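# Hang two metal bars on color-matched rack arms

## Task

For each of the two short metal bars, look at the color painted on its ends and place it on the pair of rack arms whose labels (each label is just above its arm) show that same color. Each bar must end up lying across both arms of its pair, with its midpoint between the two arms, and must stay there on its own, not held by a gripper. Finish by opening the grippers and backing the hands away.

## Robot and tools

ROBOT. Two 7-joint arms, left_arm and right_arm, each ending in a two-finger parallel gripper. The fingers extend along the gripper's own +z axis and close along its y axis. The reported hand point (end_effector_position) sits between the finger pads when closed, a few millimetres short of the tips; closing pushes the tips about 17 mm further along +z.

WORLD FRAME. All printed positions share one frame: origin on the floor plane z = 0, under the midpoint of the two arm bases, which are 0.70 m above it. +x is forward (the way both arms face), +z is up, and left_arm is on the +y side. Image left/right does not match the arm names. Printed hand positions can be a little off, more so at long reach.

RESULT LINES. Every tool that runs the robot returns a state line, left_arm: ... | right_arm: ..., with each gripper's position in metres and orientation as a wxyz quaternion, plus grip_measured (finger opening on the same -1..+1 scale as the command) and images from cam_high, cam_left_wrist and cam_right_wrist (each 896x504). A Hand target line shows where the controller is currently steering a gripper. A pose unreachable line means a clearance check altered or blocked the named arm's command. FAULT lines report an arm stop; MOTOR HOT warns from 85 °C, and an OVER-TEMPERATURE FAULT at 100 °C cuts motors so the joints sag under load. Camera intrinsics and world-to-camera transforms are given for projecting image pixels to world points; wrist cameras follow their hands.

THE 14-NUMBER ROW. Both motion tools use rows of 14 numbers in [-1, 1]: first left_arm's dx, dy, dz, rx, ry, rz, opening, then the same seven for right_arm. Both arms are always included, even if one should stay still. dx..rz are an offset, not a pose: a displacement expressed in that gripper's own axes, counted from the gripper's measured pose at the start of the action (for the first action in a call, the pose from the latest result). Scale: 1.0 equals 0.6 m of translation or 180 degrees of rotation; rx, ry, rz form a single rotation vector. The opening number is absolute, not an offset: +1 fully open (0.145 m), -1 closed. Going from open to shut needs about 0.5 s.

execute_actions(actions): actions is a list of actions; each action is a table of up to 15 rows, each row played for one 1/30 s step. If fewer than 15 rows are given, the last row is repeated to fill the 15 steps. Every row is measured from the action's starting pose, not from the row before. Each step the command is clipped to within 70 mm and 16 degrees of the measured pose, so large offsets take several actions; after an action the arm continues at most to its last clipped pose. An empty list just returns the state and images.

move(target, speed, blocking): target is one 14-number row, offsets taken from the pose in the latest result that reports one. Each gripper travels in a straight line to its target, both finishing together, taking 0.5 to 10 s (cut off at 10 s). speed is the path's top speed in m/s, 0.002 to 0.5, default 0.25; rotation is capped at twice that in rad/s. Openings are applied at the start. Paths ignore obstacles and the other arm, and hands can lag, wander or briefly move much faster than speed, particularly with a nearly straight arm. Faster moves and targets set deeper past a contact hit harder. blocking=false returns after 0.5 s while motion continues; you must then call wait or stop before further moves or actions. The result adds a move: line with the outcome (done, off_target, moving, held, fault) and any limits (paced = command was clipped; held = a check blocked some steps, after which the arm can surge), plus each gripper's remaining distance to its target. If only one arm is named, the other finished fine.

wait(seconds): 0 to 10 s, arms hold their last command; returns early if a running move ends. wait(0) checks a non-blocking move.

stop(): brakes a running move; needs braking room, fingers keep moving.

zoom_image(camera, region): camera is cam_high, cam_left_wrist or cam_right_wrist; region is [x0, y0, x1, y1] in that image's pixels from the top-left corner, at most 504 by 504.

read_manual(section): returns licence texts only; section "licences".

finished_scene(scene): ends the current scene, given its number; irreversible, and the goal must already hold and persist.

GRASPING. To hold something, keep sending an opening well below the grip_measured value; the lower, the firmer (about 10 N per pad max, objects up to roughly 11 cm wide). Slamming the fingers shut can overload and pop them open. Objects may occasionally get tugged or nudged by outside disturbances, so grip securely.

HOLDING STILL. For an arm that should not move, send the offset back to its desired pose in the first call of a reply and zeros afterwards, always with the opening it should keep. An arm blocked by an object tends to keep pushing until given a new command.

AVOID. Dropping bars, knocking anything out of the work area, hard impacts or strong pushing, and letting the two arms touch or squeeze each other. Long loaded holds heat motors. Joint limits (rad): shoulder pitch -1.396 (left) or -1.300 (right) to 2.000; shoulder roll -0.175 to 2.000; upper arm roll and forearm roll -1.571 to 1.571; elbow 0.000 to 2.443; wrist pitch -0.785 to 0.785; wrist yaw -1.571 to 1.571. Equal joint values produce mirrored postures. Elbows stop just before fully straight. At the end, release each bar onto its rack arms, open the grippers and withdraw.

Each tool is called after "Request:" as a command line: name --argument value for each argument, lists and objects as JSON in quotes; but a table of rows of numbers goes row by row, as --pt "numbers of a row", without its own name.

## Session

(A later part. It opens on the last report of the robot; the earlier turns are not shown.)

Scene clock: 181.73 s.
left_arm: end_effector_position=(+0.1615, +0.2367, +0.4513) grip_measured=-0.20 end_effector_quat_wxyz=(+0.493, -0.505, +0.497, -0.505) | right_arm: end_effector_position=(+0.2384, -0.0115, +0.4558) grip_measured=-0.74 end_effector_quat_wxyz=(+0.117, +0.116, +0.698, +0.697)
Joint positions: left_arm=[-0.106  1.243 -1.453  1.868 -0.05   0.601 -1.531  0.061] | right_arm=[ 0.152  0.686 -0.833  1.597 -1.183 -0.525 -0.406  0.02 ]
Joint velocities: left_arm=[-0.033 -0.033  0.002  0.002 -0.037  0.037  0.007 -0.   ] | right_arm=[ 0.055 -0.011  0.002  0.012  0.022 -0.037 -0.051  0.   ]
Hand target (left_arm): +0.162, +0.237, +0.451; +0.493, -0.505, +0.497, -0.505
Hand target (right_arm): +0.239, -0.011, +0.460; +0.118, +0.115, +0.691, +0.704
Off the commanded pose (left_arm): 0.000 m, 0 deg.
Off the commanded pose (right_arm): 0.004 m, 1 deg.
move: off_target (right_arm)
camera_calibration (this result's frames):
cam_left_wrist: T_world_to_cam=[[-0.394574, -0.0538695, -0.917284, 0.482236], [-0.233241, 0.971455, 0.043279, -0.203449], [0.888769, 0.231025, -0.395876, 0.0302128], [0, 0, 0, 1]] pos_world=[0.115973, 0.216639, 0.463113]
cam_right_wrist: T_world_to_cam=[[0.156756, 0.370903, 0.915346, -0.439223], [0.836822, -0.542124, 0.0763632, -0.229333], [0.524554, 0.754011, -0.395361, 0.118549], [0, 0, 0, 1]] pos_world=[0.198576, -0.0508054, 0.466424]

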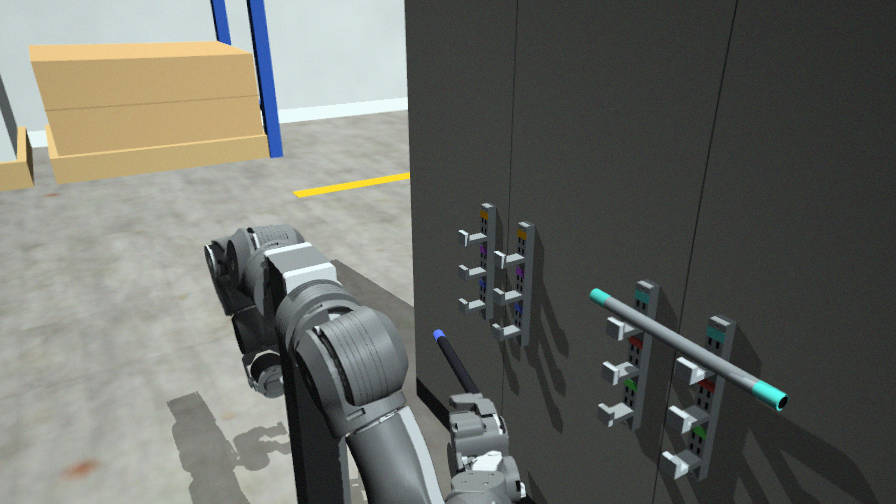

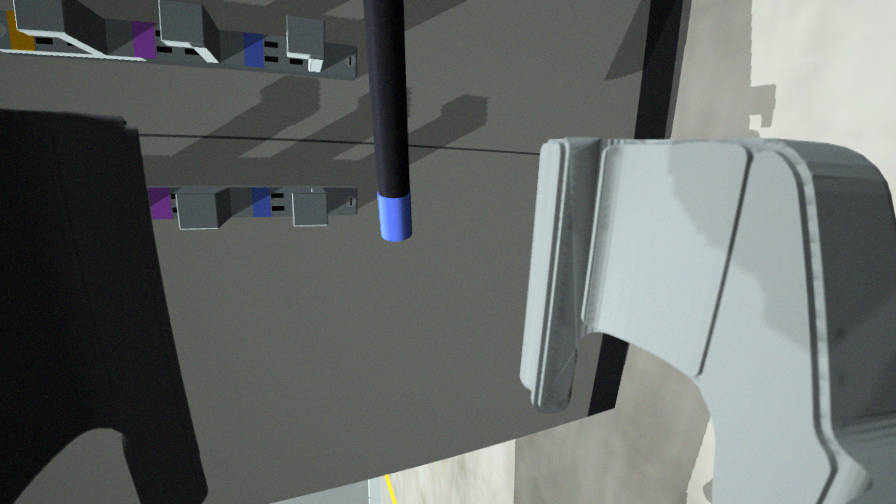

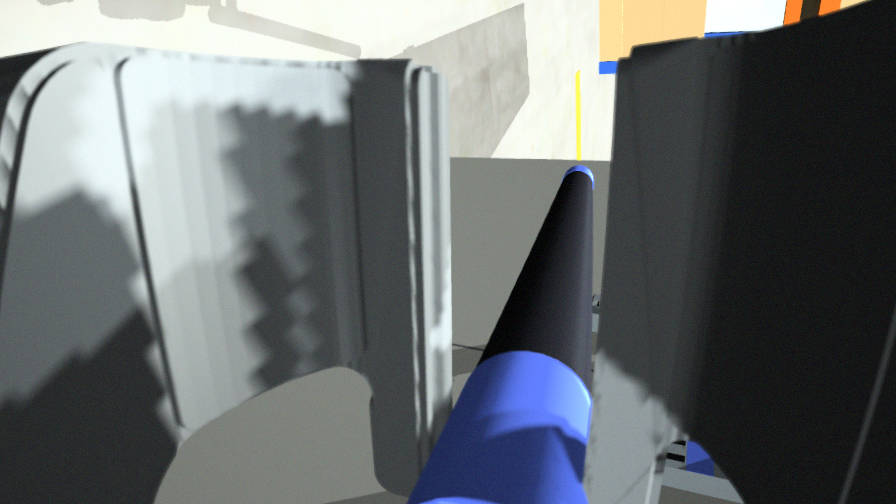

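Request:
move --target '[0.15,0.033,0.055,0,0.105,-0.05,-0.15, 0,0,0,0,0,0,-1]' --speed 0.06

Scene clock: 186.10 s.
left_arm: end_effector_position=(+0.1947, +0.1465, +0.4353) grip_measured=-0.15 end_effector_quat_wxyz=(-0.366, +0.451, -0.529, +0.619) | right_arm: end_effector_position=(+0.2381, -0.0122, +0.4534) grip_measured=-0.74 end_effector_quat_wxyz=(+0.117, +0.116, +0.702, +0.693)
Joint positions: left_arm=[ 0.158  1.041 -1.584  1.779 -0.335  0.486 -1.236  0.064] | right_arm=[ 0.151  0.687 -0.833  1.595 -1.186 -0.525 -0.399  0.02 ]
Joint velocities: left_arm=[-0.033  0.033 -0.017  0.022 -0.022  0.022 -0.007  0.   ] | right_arm=[ 0.077  0.011  0.012  0.002  0.051 -0.081 -0.007 -0.   ]
Hand target (left_arm): +0.194, +0.146, +0.434; -0.364, +0.451, -0.531, +0.618
Hand target (right_arm): +0.238, -0.012, +0.456; +0.117, +0.115, +0.698, +0.697
Off the commanded pose (left_arm): 0.002 m, 0 deg.
Off the commanded pose (right_arm): 0.003 m, 1 deg.
joint sent to its limit (left arm) — the command would take joint 3 (upper arm roll) past its lower limit, so that joint was sent only as far as its limit.
move: done
camera_calibration (this result's frames):
cam_left_wrist: T_world_to_cam=[[-0.402014, -0.0660074, -0.913251, 0.477258], [0.0924552, 0.989374, -0.112208, -0.105717], [0.910954, -0.129544, -0.39164, 0.0618857], [0, 0, 0, 1]] pos_world=[0.145263, 0.144113, 0.448231]
cam_right_wrist: T_world_to_cam=[[0.158695, 0.381788, 0.910524, -0.434867], [0.83702, -0.541141, 0.0810198, -0.231483], [0.523654, 0.749269, -0.405441, 0.123005], [0, 0, 0, 1]] pos_world=[0.198355, -0.051402, 0.464583]

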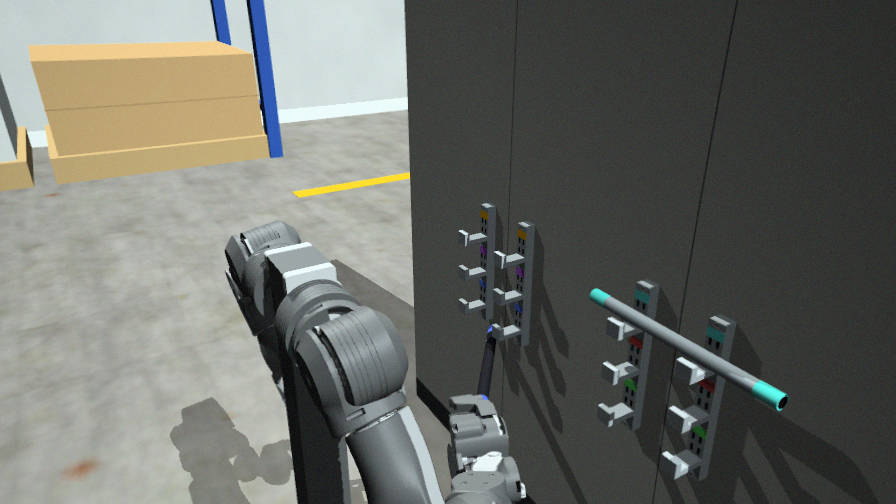

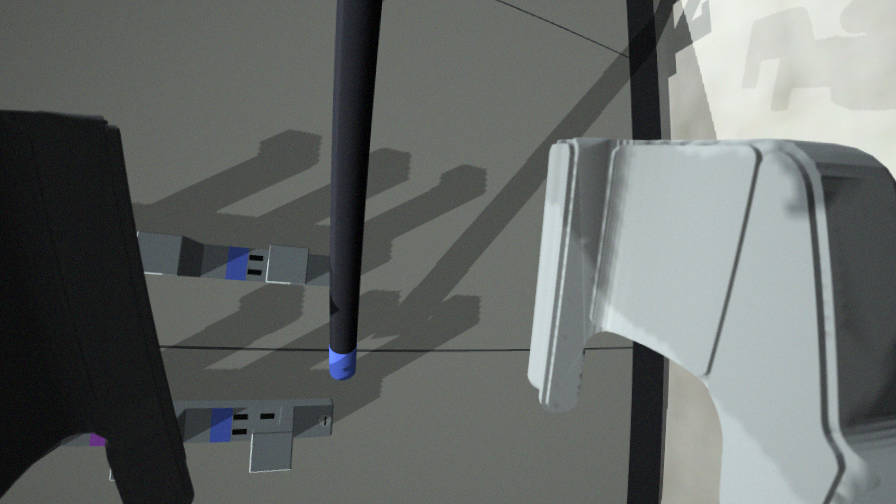

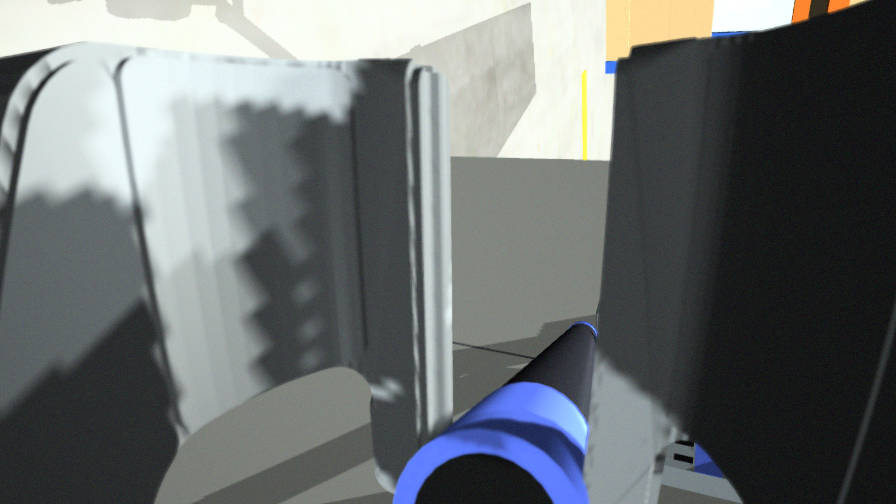

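Request:
move --target '[0.05,0,0,0,0,0,-0.15, 0.09,0,-0.033,0,0,0,-1]' --speed 0.04

Scene clock: 188.83 s.
left_arm: end_effector_position=(+0.1859, +0.1196, +0.4409) grip_measured=-0.15 end_effector_quat_wxyz=(-0.368, +0.449, -0.527, +0.620) | right_arm: end_effector_position=(+0.1798, -0.0144, +0.4489) grip_measured=-0.74 end_effector_quat_wxyz=(+0.113, +0.117, +0.710, +0.685)
Joint positions: left_arm=[ 0.127  0.969 -1.584  1.831 -0.37   0.611 -1.215  0.064] | right_arm=[-0.085  0.781 -0.806  1.78  -1.284 -0.416 -0.423  0.02 ]
Joint velocities: left_arm=[-0.011  0.055 -0.007 -0.007 -0.022  0.022  0.022 -0.   ] | right_arm=[-0.121  0.055  0.017 -0.002 -0.037 -0.022  0.037 -0.   ]
Hand target (left_arm): +0.185, +0.118, +0.440; -0.366, +0.450, -0.529, +0.619
Hand target (right_arm): +0.181, -0.014, +0.454; +0.117, +0.116, +0.702, +0.693
Off the commanded pose (left_arm): 0.001 m, 0 deg.
Off the commanded pose (right_arm): 0.005 m, 1 deg.
joint sent to its limit (left arm) — the command would take joint 3 (upper arm roll) past its lower limit, so that joint was sent only as far as its limit.
move: off_target (right_arm)
camera_calibration (this result's frames):
cam_left_wrist: T_world_to_cam=[[-0.396357, -0.0670878, -0.915642, 0.477197], [0.0917028, 0.989446, -0.112191, -0.0775035], [0.913505, -0.128435, -0.386022, 0.0655926], [0, 0, 0, 1]] pos_world=[0.136329, 0.117124, 0.453567]
cam_right_wrist: T_world_to_cam=[[0.168218, 0.400577, 0.900689, -0.417718], [0.840025, -0.536367, 0.0816581, -0.184279], [0.51581, 0.742865, -0.426722, 0.164206], [0, 0, 0, 1]] pos_world=[0.140368, -0.0534956, 0.461352]

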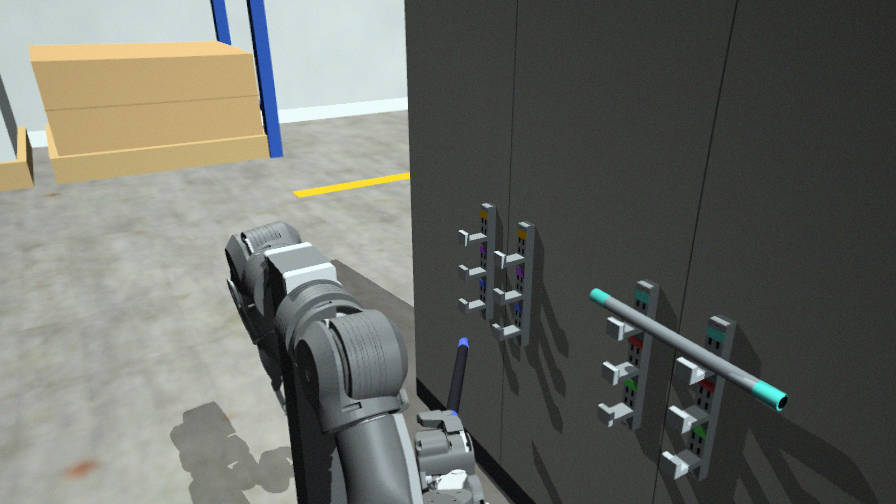

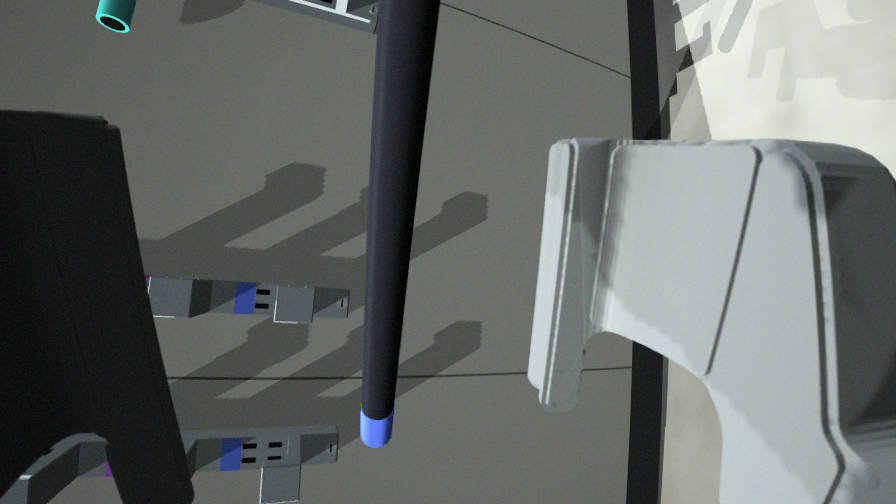

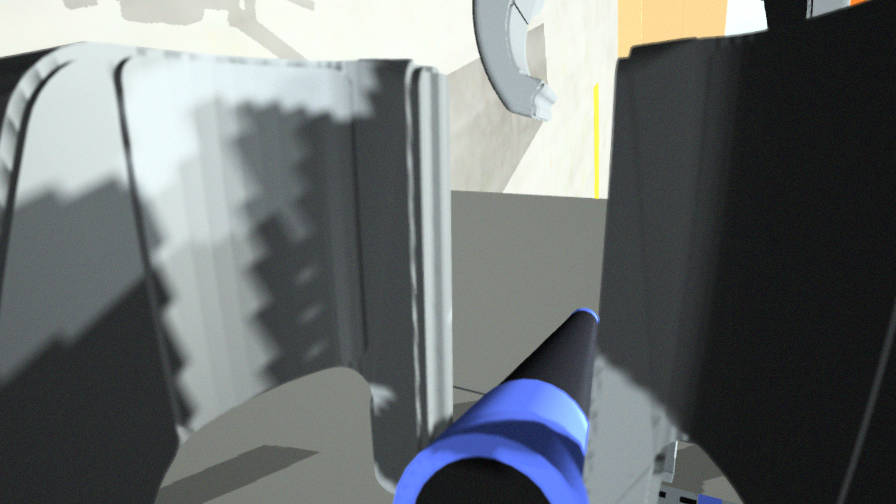

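Request:
move --target '[0,0.042,0.13,0,0,0,-0.15, 0,0,0,0,0,0,-1]' --speed 0.05

Scene clock: 191.37 s.
left_arm: end_effector_position=(+0.2594, +0.0900, +0.4215) grip_measured=-0.15 end_effector_quat_wxyz=(-0.370, +0.447, -0.526, +0.622) | right_arm: end_effector_position=(+0.1797, -0.0144, +0.4482) grip_measured=-0.74 end_effector_quat_wxyz=(+0.112, +0.117, +0.712, +0.683)
Joint positions: left_arm=[ 0.362  0.754 -1.583  1.606 -0.287  0.553 -1.051  0.064] | right_arm=[-0.085  0.781 -0.806  1.78  -1.285 -0.416 -0.419  0.02 ]
Joint velocities: left_arm=[ 0.055  0.055 -0.022 -0.007 -0.022  0.051 -0.051  0.   ] | right_arm=[-0.011  0.033 -0.002  0.002 -0.022  0.022 -0.037 -0.   ]
Hand target (left_arm): +0.260, +0.090, +0.420; -0.368, +0.448, -0.528, +0.620
Hand target (right_arm): +0.180, -0.014, +0.449; +0.113, +0.117, +0.710, +0.685
Off the commanded pose (left_arm): 0.002 m, 0 deg.
Off the commanded pose (right_arm): 0.001 m, 0 deg.
move: done
camera_calibration (this result's frames):
cam_left_wrist: T_world_to_cam=[[-0.389079, -0.0661786, -0.918824, 0.485975], [0.0927424, 0.989535, -0.110544, -0.058148], [0.916524, -0.128224, -0.37887, -0.0166908], [0, 0, 0, 1]] pos_world=[0.209773, 0.0875604, 0.433774]
cam_right_wrist: T_world_to_cam=[[0.16829, 0.405143, 0.898631, -0.416021], [0.840387, -0.535435, 0.0840162, -0.18524], [0.515197, 0.741059, -0.430585, 0.165736], [0, 0, 0, 1]] pos_world=[0.140298, -0.0534555, 0.460776]

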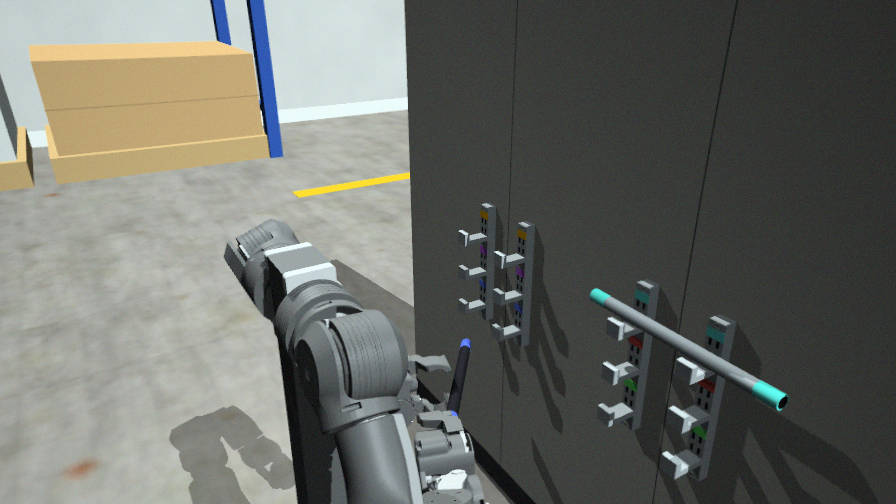

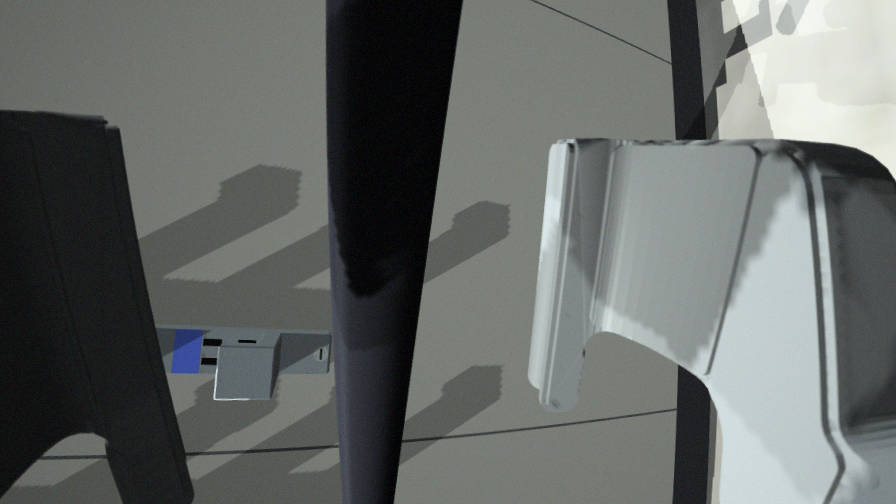

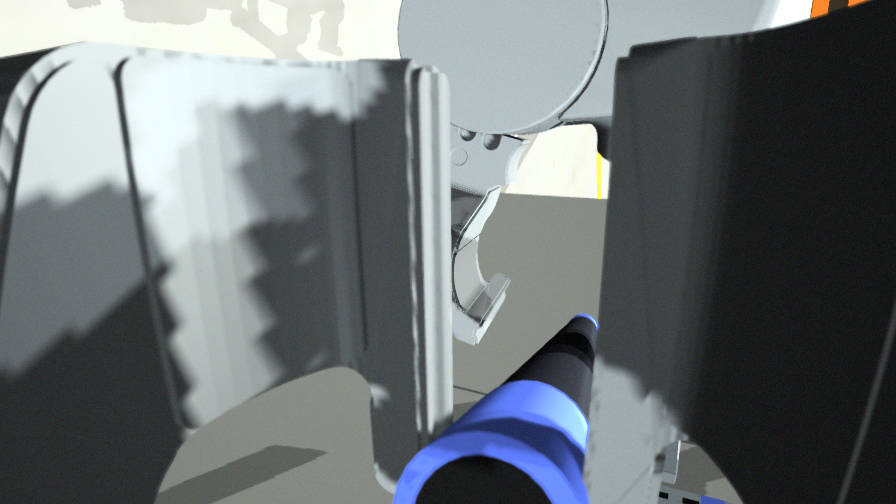

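Request:
move --target '[0,0,0.033,0,0,0,-0.15, 0,0,0,0,0,0,-1]' --speed 0.03

Request:
move --target '[0,0,0,0,0,0,-1, 0,0,0,0,0,0,-1]'

Scene clock: 192.73 s.
left_arm: end_effector_position=(+0.2777, +0.0838, +0.4240) grip_measured=-0.15 end_effector_quat_wxyz=(-0.373, +0.445, -0.524, +0.623) | right_arm: end_effector_position=(+0.1797, -0.0144, +0.4474) grip_measured=-0.74 end_effector_quat_wxyz=(+0.112, +0.117, +0.713, +0.682)
Joint positions: left_arm=[ 0.419  0.715 -1.583  1.569 -0.266  0.545 -1.014  0.064] | right_arm=[-0.085  0.781 -0.806  1.78  -1.286 -0.416 -0.415  0.02 ]
Joint velocities: left_arm=[ 0.011 -0.077  0.017 -0.012 -0.037  0.037 -0.007 -0.   ] | right_arm=[ 0.033 -0.011  0.017  0.012  0.022 -0.007  0.051 -0.   ]
Hand target (left_arm): +0.278, +0.084, +0.423; -0.371, +0.446, -0.526, +0.622
Hand target (right_arm): +0.180, -0.014, +0.448; +0.112, +0.117, +0.712, +0.684
Off the commanded pose (left_arm): 0.002 m, 0 deg.
Off the commanded pose (right_arm): 0.001 m, 0 deg.
move: done
camera_calibration (this result's frames):
cam_left_wrist: T_world_to_cam=[[-0.383042, -0.0671515, -0.921287, 0.49439], [0.0919978, 0.989622, -0.110382, -0.0532895], [0.919138, -0.127037, -0.372889, -0.0367191], [0, 0, 0, 1]] pos_world=[0.228025, 0.0812708, 0.435901]
cam_right_wrist: T_world_to_cam=[[0.168927, 0.409206, 0.896669, -0.414524], [0.840623, -0.534798, 0.0856935, -0.185925], [0.514603, 0.739285, -0.434329, 0.167214], [0, 0, 0, 1]] pos_world=[0.140268, -0.0534254, 0.460249]

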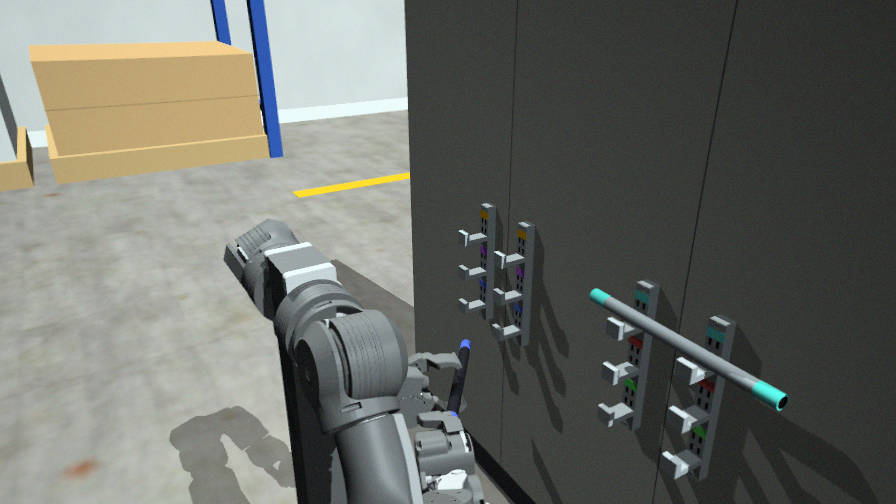

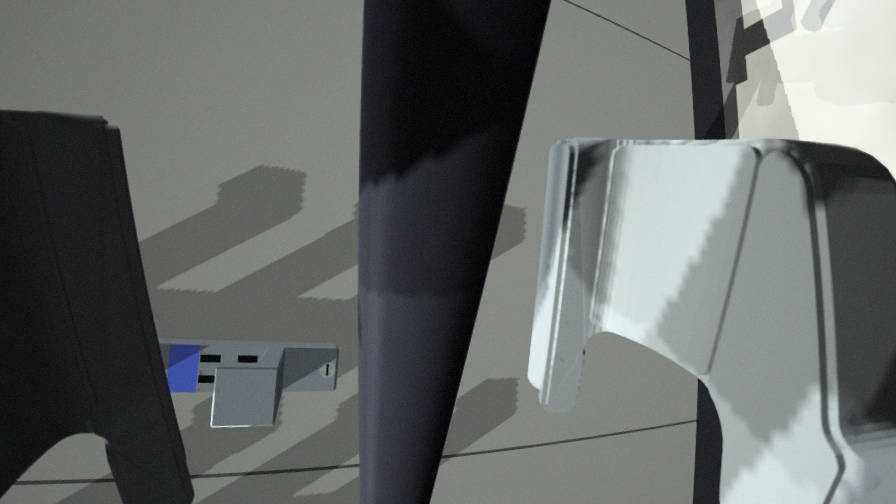

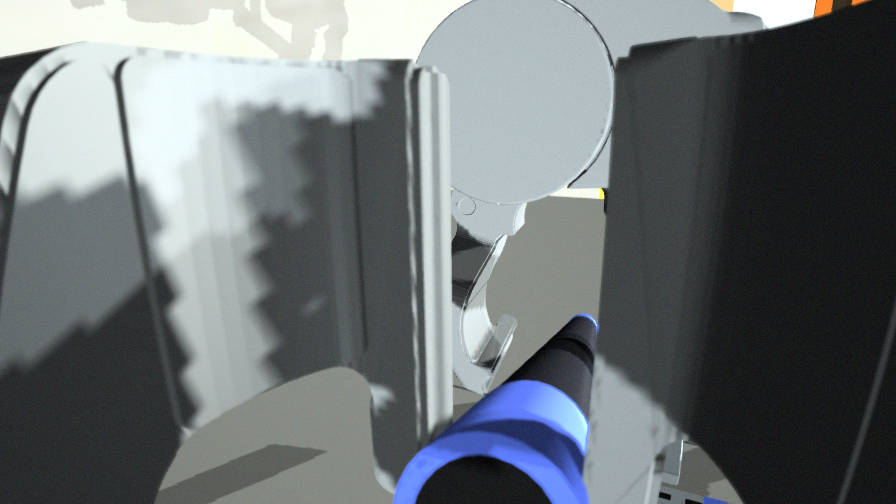

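Scene clock: 193.23 s.
left_arm: end_effector_position=(+0.2778, +0.0841, +0.4229) grip_measured=-0.73 end_effector_quat_wxyz=(-0.372, +0.447, -0.526, +0.621) | right_arm: end_effector_position=(+0.1797, -0.0144, +0.4473) grip_measured=-0.74 end_effector_quat_wxyz=(+0.112, +0.117, +0.714, +0.682)
Joint positions: left_arm=[ 0.419  0.715 -1.583  1.569 -0.263  0.546 -1.01   0.02 ] | right_arm=[-0.085  0.781 -0.806  1.78  -1.286 -0.416 -0.414  0.02 ]
Joint velocities: left_arm=[-0.011 -0.121 -0.007 -0.002 -0.007 -0.051 -0.007  0.   ] | right_arm=[-0.033 -0.033  0.012  0.002 -0.007  0.022 -0.007 -0.   ]
Hand target (left_arm): +0.278, +0.084, +0.424; -0.373, +0.445, -0.524, +0.623
Hand target (right_arm): +0.180, -0.014, +0.447; +0.112, +0.117, +0.713, +0.682
Off the commanded pose (left_arm): 0.001 m, 0 deg.
Off the commanded pose (right_arm): 0.000 m, 0 deg.
move: done
camera_calibration (this result's frames):
cam_left_wrist: T_world_to_cam=[[-0.388608, -0.0667411, -0.918983, 0.493979], [0.0897433, 0.98989, -0.10984, -0.0533866], [0.917022, -0.125157, -0.378689, -0.0342124], [0, 0, 0, 1]] pos_world=[0.228129, 0.0815336, 0.435139]
cam_right_wrist: T_world_to_cam=[[0.168861, 0.4101, 0.896272, -0.414185], [0.840705, -0.534585, 0.0862142, -0.186136], [0.51449, 0.738943, -0.435044, 0.167496], [0, 0, 0, 1]] pos_world=[0.14025, -0.053418, 0.460138]

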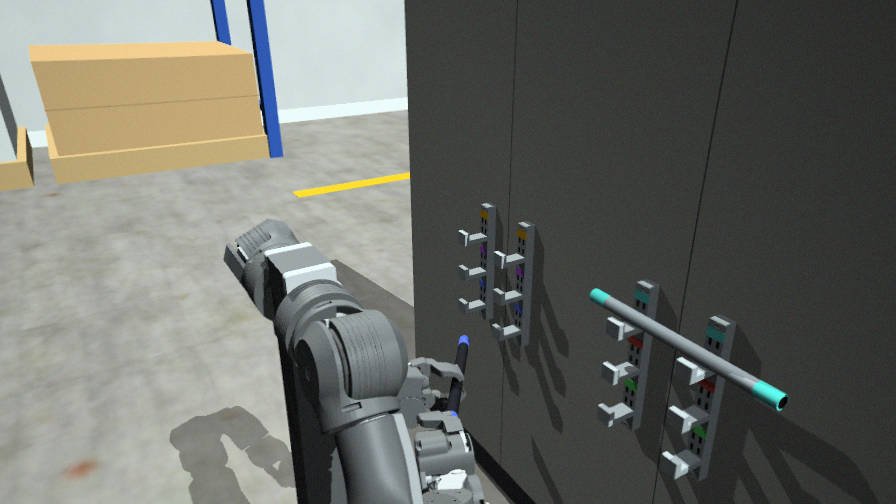

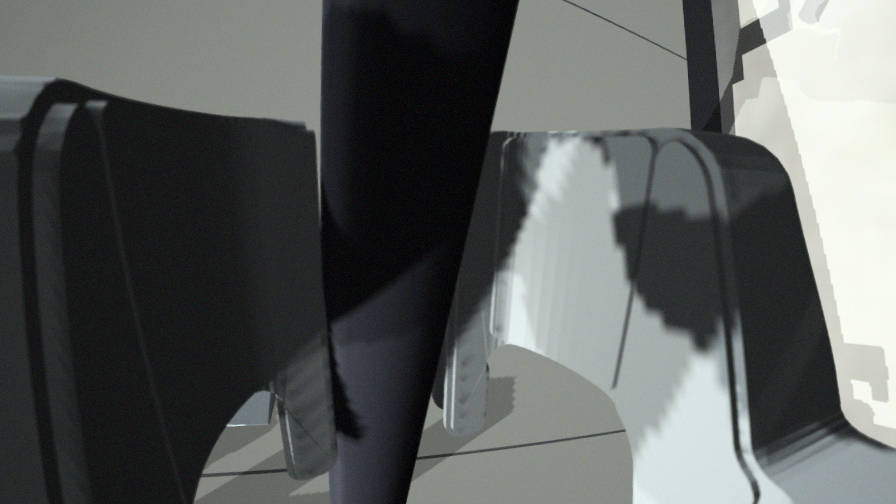

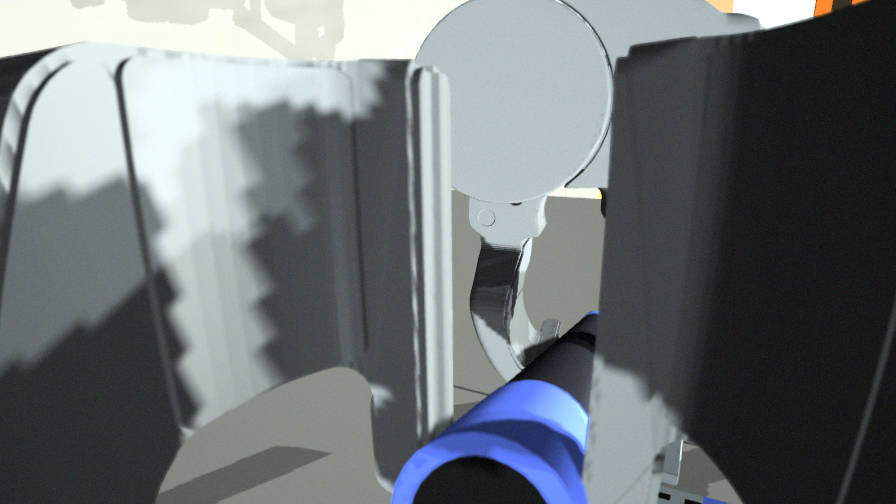

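Request:
move --target '[0,0,0,0,0,0,-1, -0.105,0,-0.024,0,0,0,-1]' --speed 0.025

Scene clock: 196.67 s.
left_arm: end_effector_position=(+0.2761, +0.0813, +0.4213) grip_measured=-0.73 end_effector_quat_wxyz=(-0.369, +0.445, -0.531, +0.619) | right_arm: end_effector_position=(+0.2289, -0.0421, +0.4497) grip_measured=-0.74 end_effector_quat_wxyz=(+0.100, +0.109, +0.711, +0.687)
Joint positions: left_arm=[ 0.412  0.711 -1.58   1.569 -0.28   0.551 -0.994  0.021] | right_arm=[ 0.065  0.752 -0.71   1.591 -1.231 -0.656 -0.458  0.02 ]
Joint velocities: left_arm=[-0.033 -0.033 -0.002  0.007 -0.037  0.007  0.007 -0.   ] | right_arm=[ 0.011 -0.099 -0.007 -0.022 -0.051 -0.051 -0.066  0.   ]
Hand target (left_arm): +0.278, +0.084, +0.423; -0.372, +0.447, -0.525, +0.621
Hand target (right_arm): +0.235, -0.047, +0.448; +0.113, +0.115, +0.714, +0.682
Off the commanded pose (left_arm): 0.004 m, 1 deg.
Off the commanded pose (right_arm): 0.009 m, 2 deg.
move: off_target (left_arm, right_arm)
camera_calibration (this result's frames):
cam_left_wrist: T_world_to_cam=[[-0.393893, -0.0554174, -0.917484, 0.491546], [0.0982229, 0.989927, -0.101962, -0.0562291], [0.913893, -0.13028, -0.384482, -0.0299886], [0, 0, 0, 1]] pos_world=[0.226546, 0.078996, 0.433722]
cam_right_wrist: T_world_to_cam=[[0.162901, 0.40284, 0.900657, -0.414267], [0.856026, -0.511608, 0.0740003, -0.239583], [0.490594, 0.758932, -0.428183, 0.166923], [0, 0, 0, 1]] pos_world=[0.190682, -0.0823722, 0.462316]

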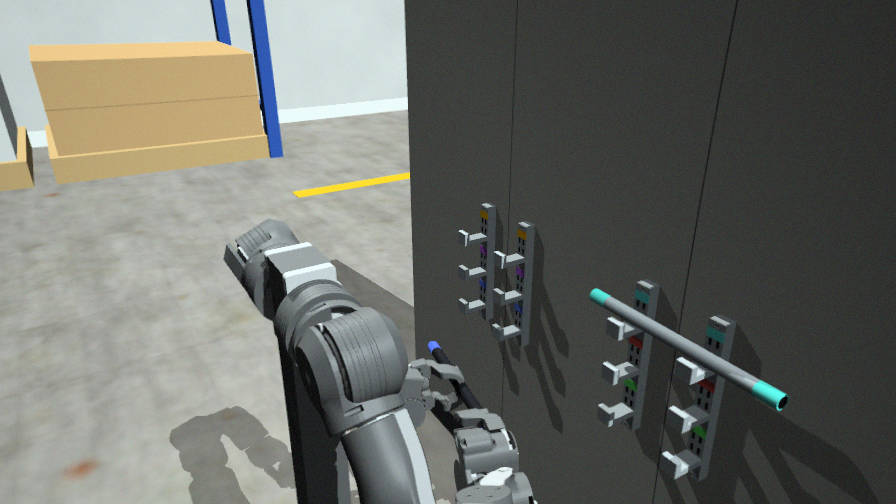

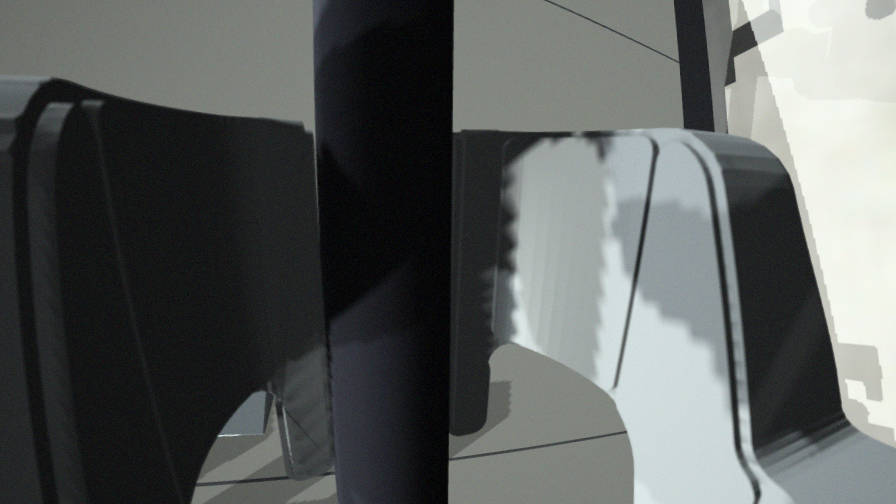

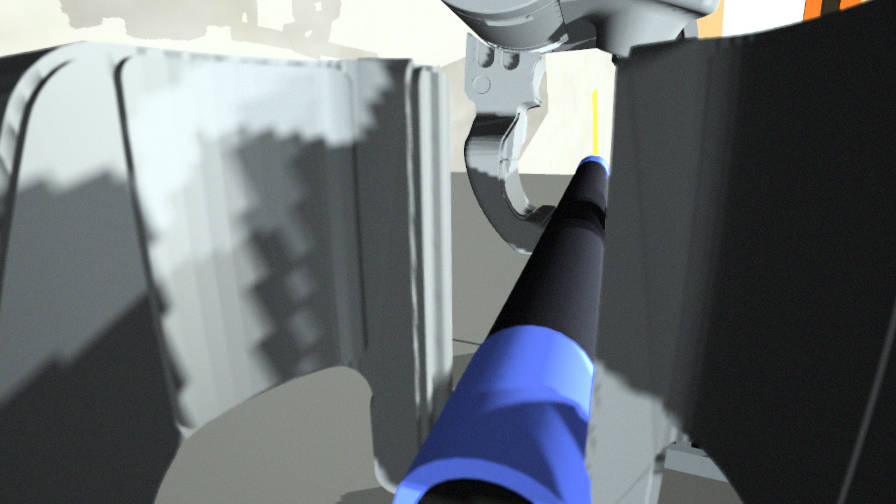

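Request:
move --target '[0,0,0,0,0,0,-1, 0,0,0,0,0,0,-0.3]'

Request:
move --target '[0,0,0,0,0,0,-1, 0,0,-0.2,0,-0.1,0,-0.3]' --speed 0.08

Scene clock: 197.67 s.
left_arm: end_effector_position=(+0.2762, +0.0815, +0.4207) grip_measured=-0.73 end_effector_quat_wxyz=(-0.369, +0.446, -0.532, +0.618) | right_arm: end_effector_position=(+0.2287, -0.0418, +0.4499) grip_measured=-0.30 end_effector_quat_wxyz=(+0.099, +0.109, +0.711, +0.688)
Joint positions: left_arm=[ 0.412  0.711 -1.579  1.569 -0.277  0.552 -0.993  0.02 ] | right_arm=[ 0.065  0.751 -0.71   1.592 -1.231 -0.656 -0.458  0.053]
Joint velocities: left_arm=[-0.011  0.055 -0.007 -0.002 -0.081  0.037 -0.037  0.   ] | right_arm=[-0.055  0.011  0.002  0.007 -0.007 -0.007  0.022 -0.   ]
Hand target (left_arm): +0.276, +0.081, +0.421; -0.369, +0.445, -0.531, +0.619
Hand target (right_arm): +0.229, -0.042, +0.450; +0.100, +0.109, +0.711, +0.687
Off the commanded pose (left_arm): 0.001 m, 0 deg.
Off the commanded pose (right_arm): 0.000 m, 0 deg.
move: done
camera_calibration (this result's frames):
cam_left_wrist: T_world_to_cam=[[-0.397077, -0.0558153, -0.916087, 0.49138], [0.0963156, 0.990103, -0.102073, -0.0559725], [0.912718, -0.128764, -0.387771, -0.0286595], [0, 0, 0, 1]] pos_world=[0.226665, 0.0791548, 0.43332]
cam_right_wrist: T_world_to_cam=[[0.162643, 0.401994, 0.901082, -0.414706], [0.856514, -0.510889, 0.0733211, -0.239091], [0.489828, 0.759864, -0.427406, 0.166715], [0, 0, 0, 1]] pos_world=[0.190572, -0.0821208, 0.462469]

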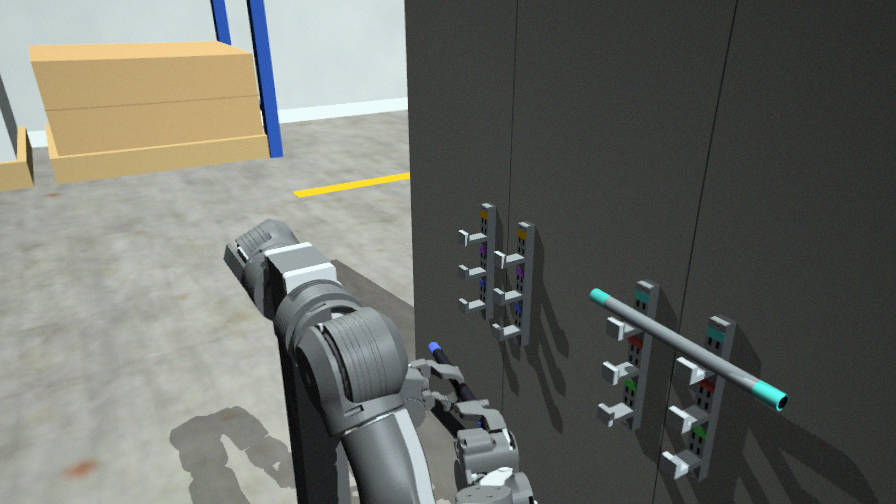

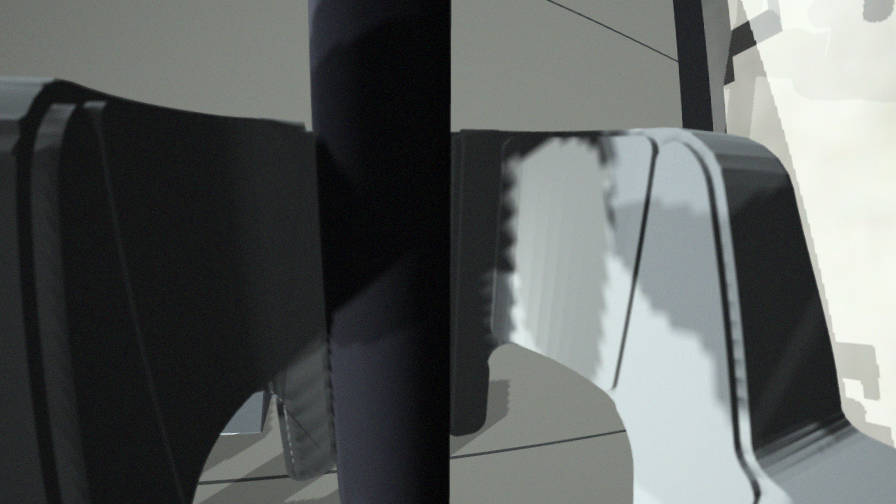

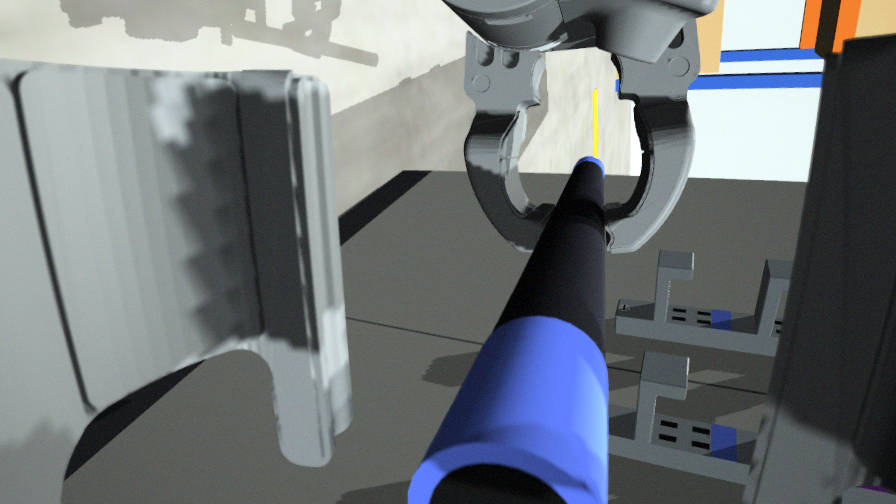

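Scene clock: 199.90 s.
left_arm: end_effector_position=(+0.2763, +0.0818, +0.4204) grip_measured=-0.73 end_effector_quat_wxyz=(-0.369, +0.448, -0.531, +0.617) | right_arm: end_effector_position=(+0.1944, -0.1546, +0.4549) grip_measured=-0.30 end_effector_quat_wxyz=(+0.207, +0.211, +0.690, +0.660)
Joint positions: left_arm=[ 0.412  0.711 -1.579  1.569 -0.274  0.552 -0.993  0.02 ] | right_arm=[-0.506  1.052 -0.331  1.686 -1.181 -0.453 -0.772  0.053]
Joint velocities: left_arm=[-0.011 -0.077 -0.007 -0.002  0.066 -0.037  0.037  0.   ] | right_arm=[ 0.055 -0.077 -0.007  0.002  0.007  0.007  0.022 -0.   ]
Hand target (left_arm): +0.276, +0.082, +0.421; -0.369, +0.446, -0.532, +0.618
Hand target (right_arm): +0.196, -0.156, +0.456; +0.210, +0.211, +0.688, +0.662
Off the commanded pose (left_arm): 0.000 m, 0 deg.
Off the commanded pose (right_arm): 0.002 m, 1 deg.
move: done
camera_calibration (this result's frames):
cam_left_wrist: T_world_to_cam=[[-0.399086, -0.0572571, -0.915124, 0.491418], [0.0942568, 0.990199, -0.10306, -0.0553256], [0.912056, -0.127386, -0.389778, -0.0279306], [0, 0, 0, 1]] pos_world=[0.226807, 0.0793625, 0.43312]
cam_right_wrist: T_world_to_cam=[[0.268697, 0.348835, 0.89784, -0.395655], [0.663667, -0.742605, 0.0899063, -0.273541], [0.698103, 0.571709, -0.431046, 0.203412], [0, 0, 0, 1]] pos_world=[0.14585, -0.181407, 0.467508]

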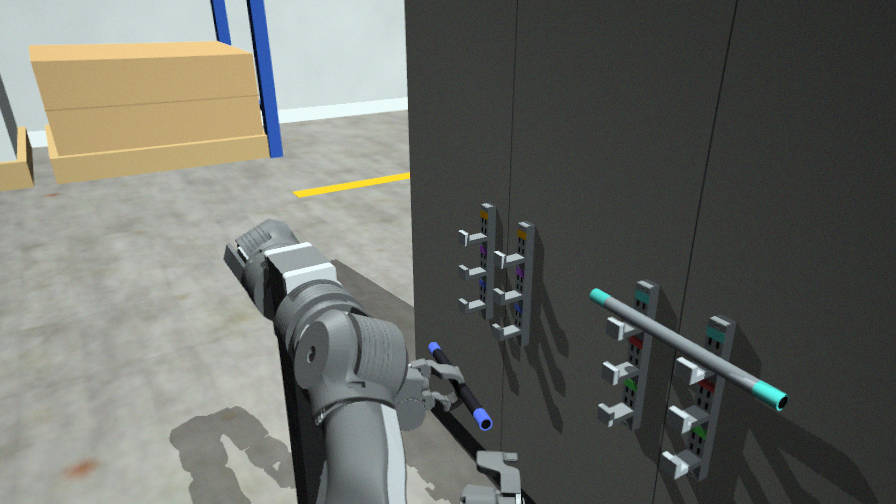

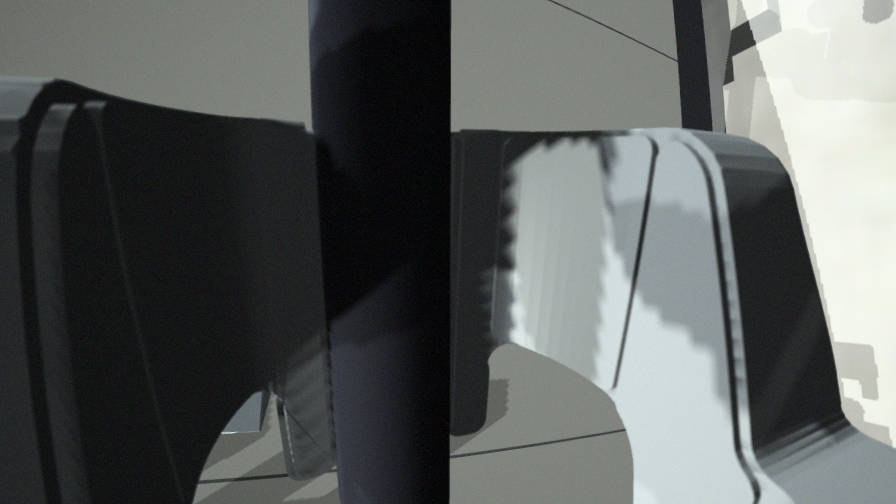

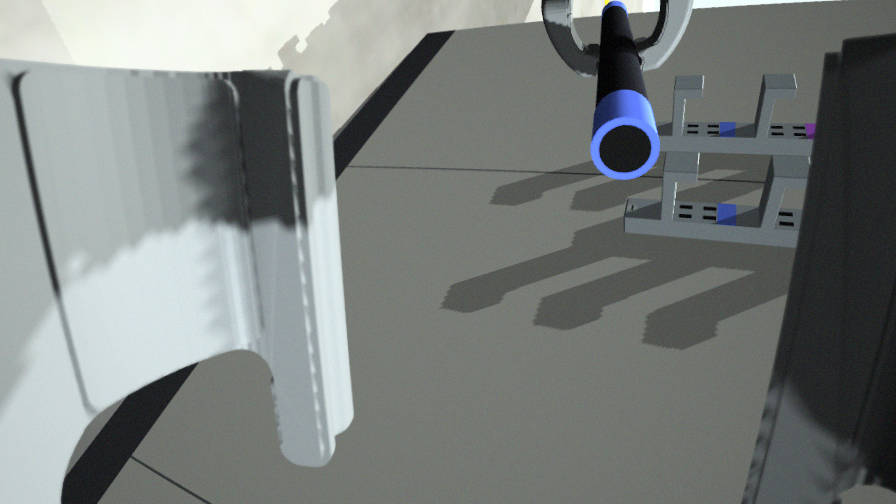

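Request:
execute_actions --actions '[]'

Scene clock: 201.47 s.
left_arm: end_effector_position=(+0.2763, +0.0818, +0.4204) grip_measured=-0.73 end_effector_quat_wxyz=(-0.369, +0.448, -0.531, +0.617) | right_arm: end_effector_position=(+0.1944, -0.1546, +0.4549) grip_measured=-0.30 end_effector_quat_wxyz=(+0.207, +0.211, +0.690, +0.660)
Joint positions: left_arm=[ 0.412  0.711 -1.579  1.569 -0.274  0.552 -0.993  0.02 ] | right_arm=[-0.506  1.052 -0.331  1.686 -1.181 -0.453 -0.772  0.053]
Joint velocities: left_arm=[-0.011 -0.033 -0.022 -0.007  0.066 -0.051  0.051  0.   ] | right_arm=[ 0.033 -0.011 -0.002  0.007 -0.11   0.007 -0.081 -0.   ]
Hand target (left_arm): +0.276, +0.082, +0.421; -0.369, +0.446, -0.532, +0.618
Hand target (right_arm): +0.196, -0.156, +0.456; +0.210, +0.211, +0.688, +0.662
Off the commanded pose (left_arm): 0.000 m, 0 deg.
Off the commanded pose (right_arm): 0.002 m, 1 deg.
camera_calibration (this result's frames):
cam_left_wrist: T_world_to_cam=[[-0.399086, -0.0572571, -0.915124, 0.491418], [0.0942568, 0.990199, -0.10306, -0.0553256], [0.912056, -0.127386, -0.389778, -0.0279306], [0, 0, 0, 1]] pos_world=[0.226807, 0.0793625, 0.43312]
cam_right_wrist: T_world_to_cam=[[0.268697, 0.348835, 0.89784, -0.395655], [0.663667, -0.742605, 0.0899063, -0.273541], [0.698103, 0.571709, -0.431046, 0.203412], [0, 0, 0, 1]] pos_world=[0.14585, -0.181407, 0.467508]

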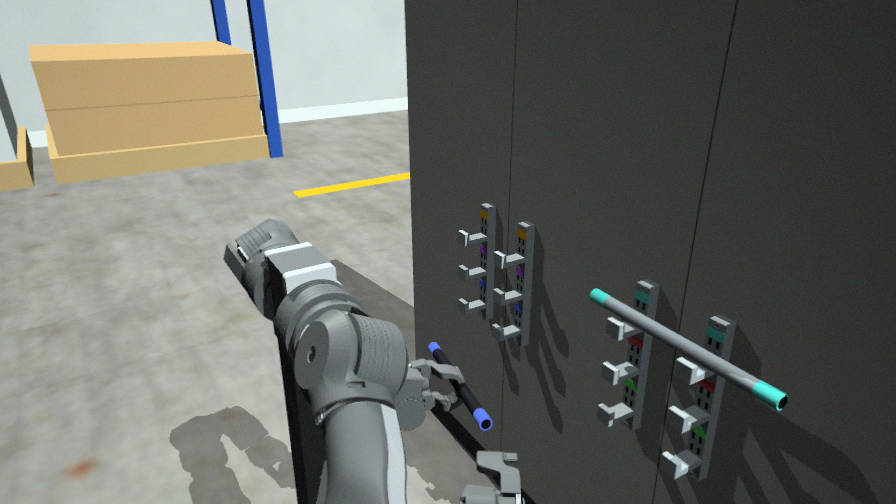

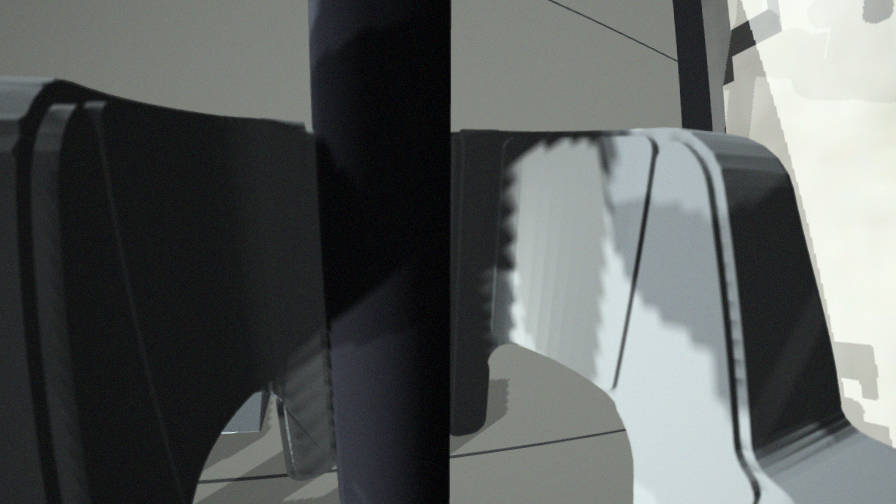

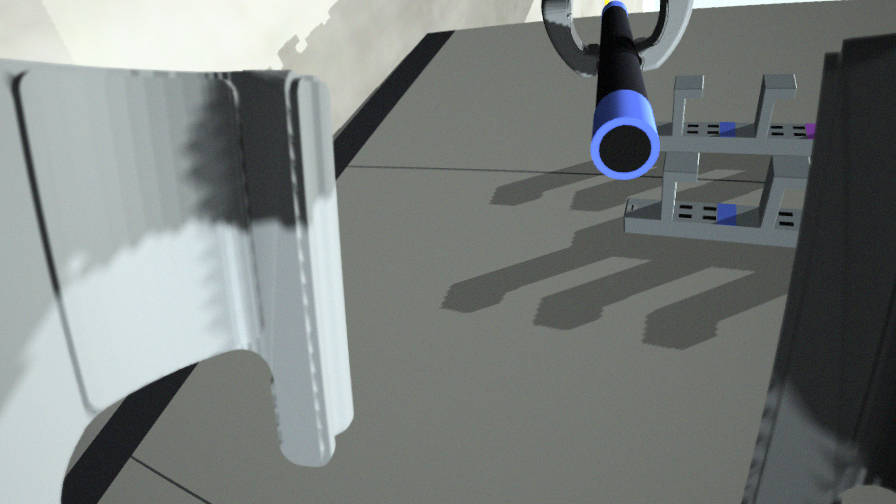

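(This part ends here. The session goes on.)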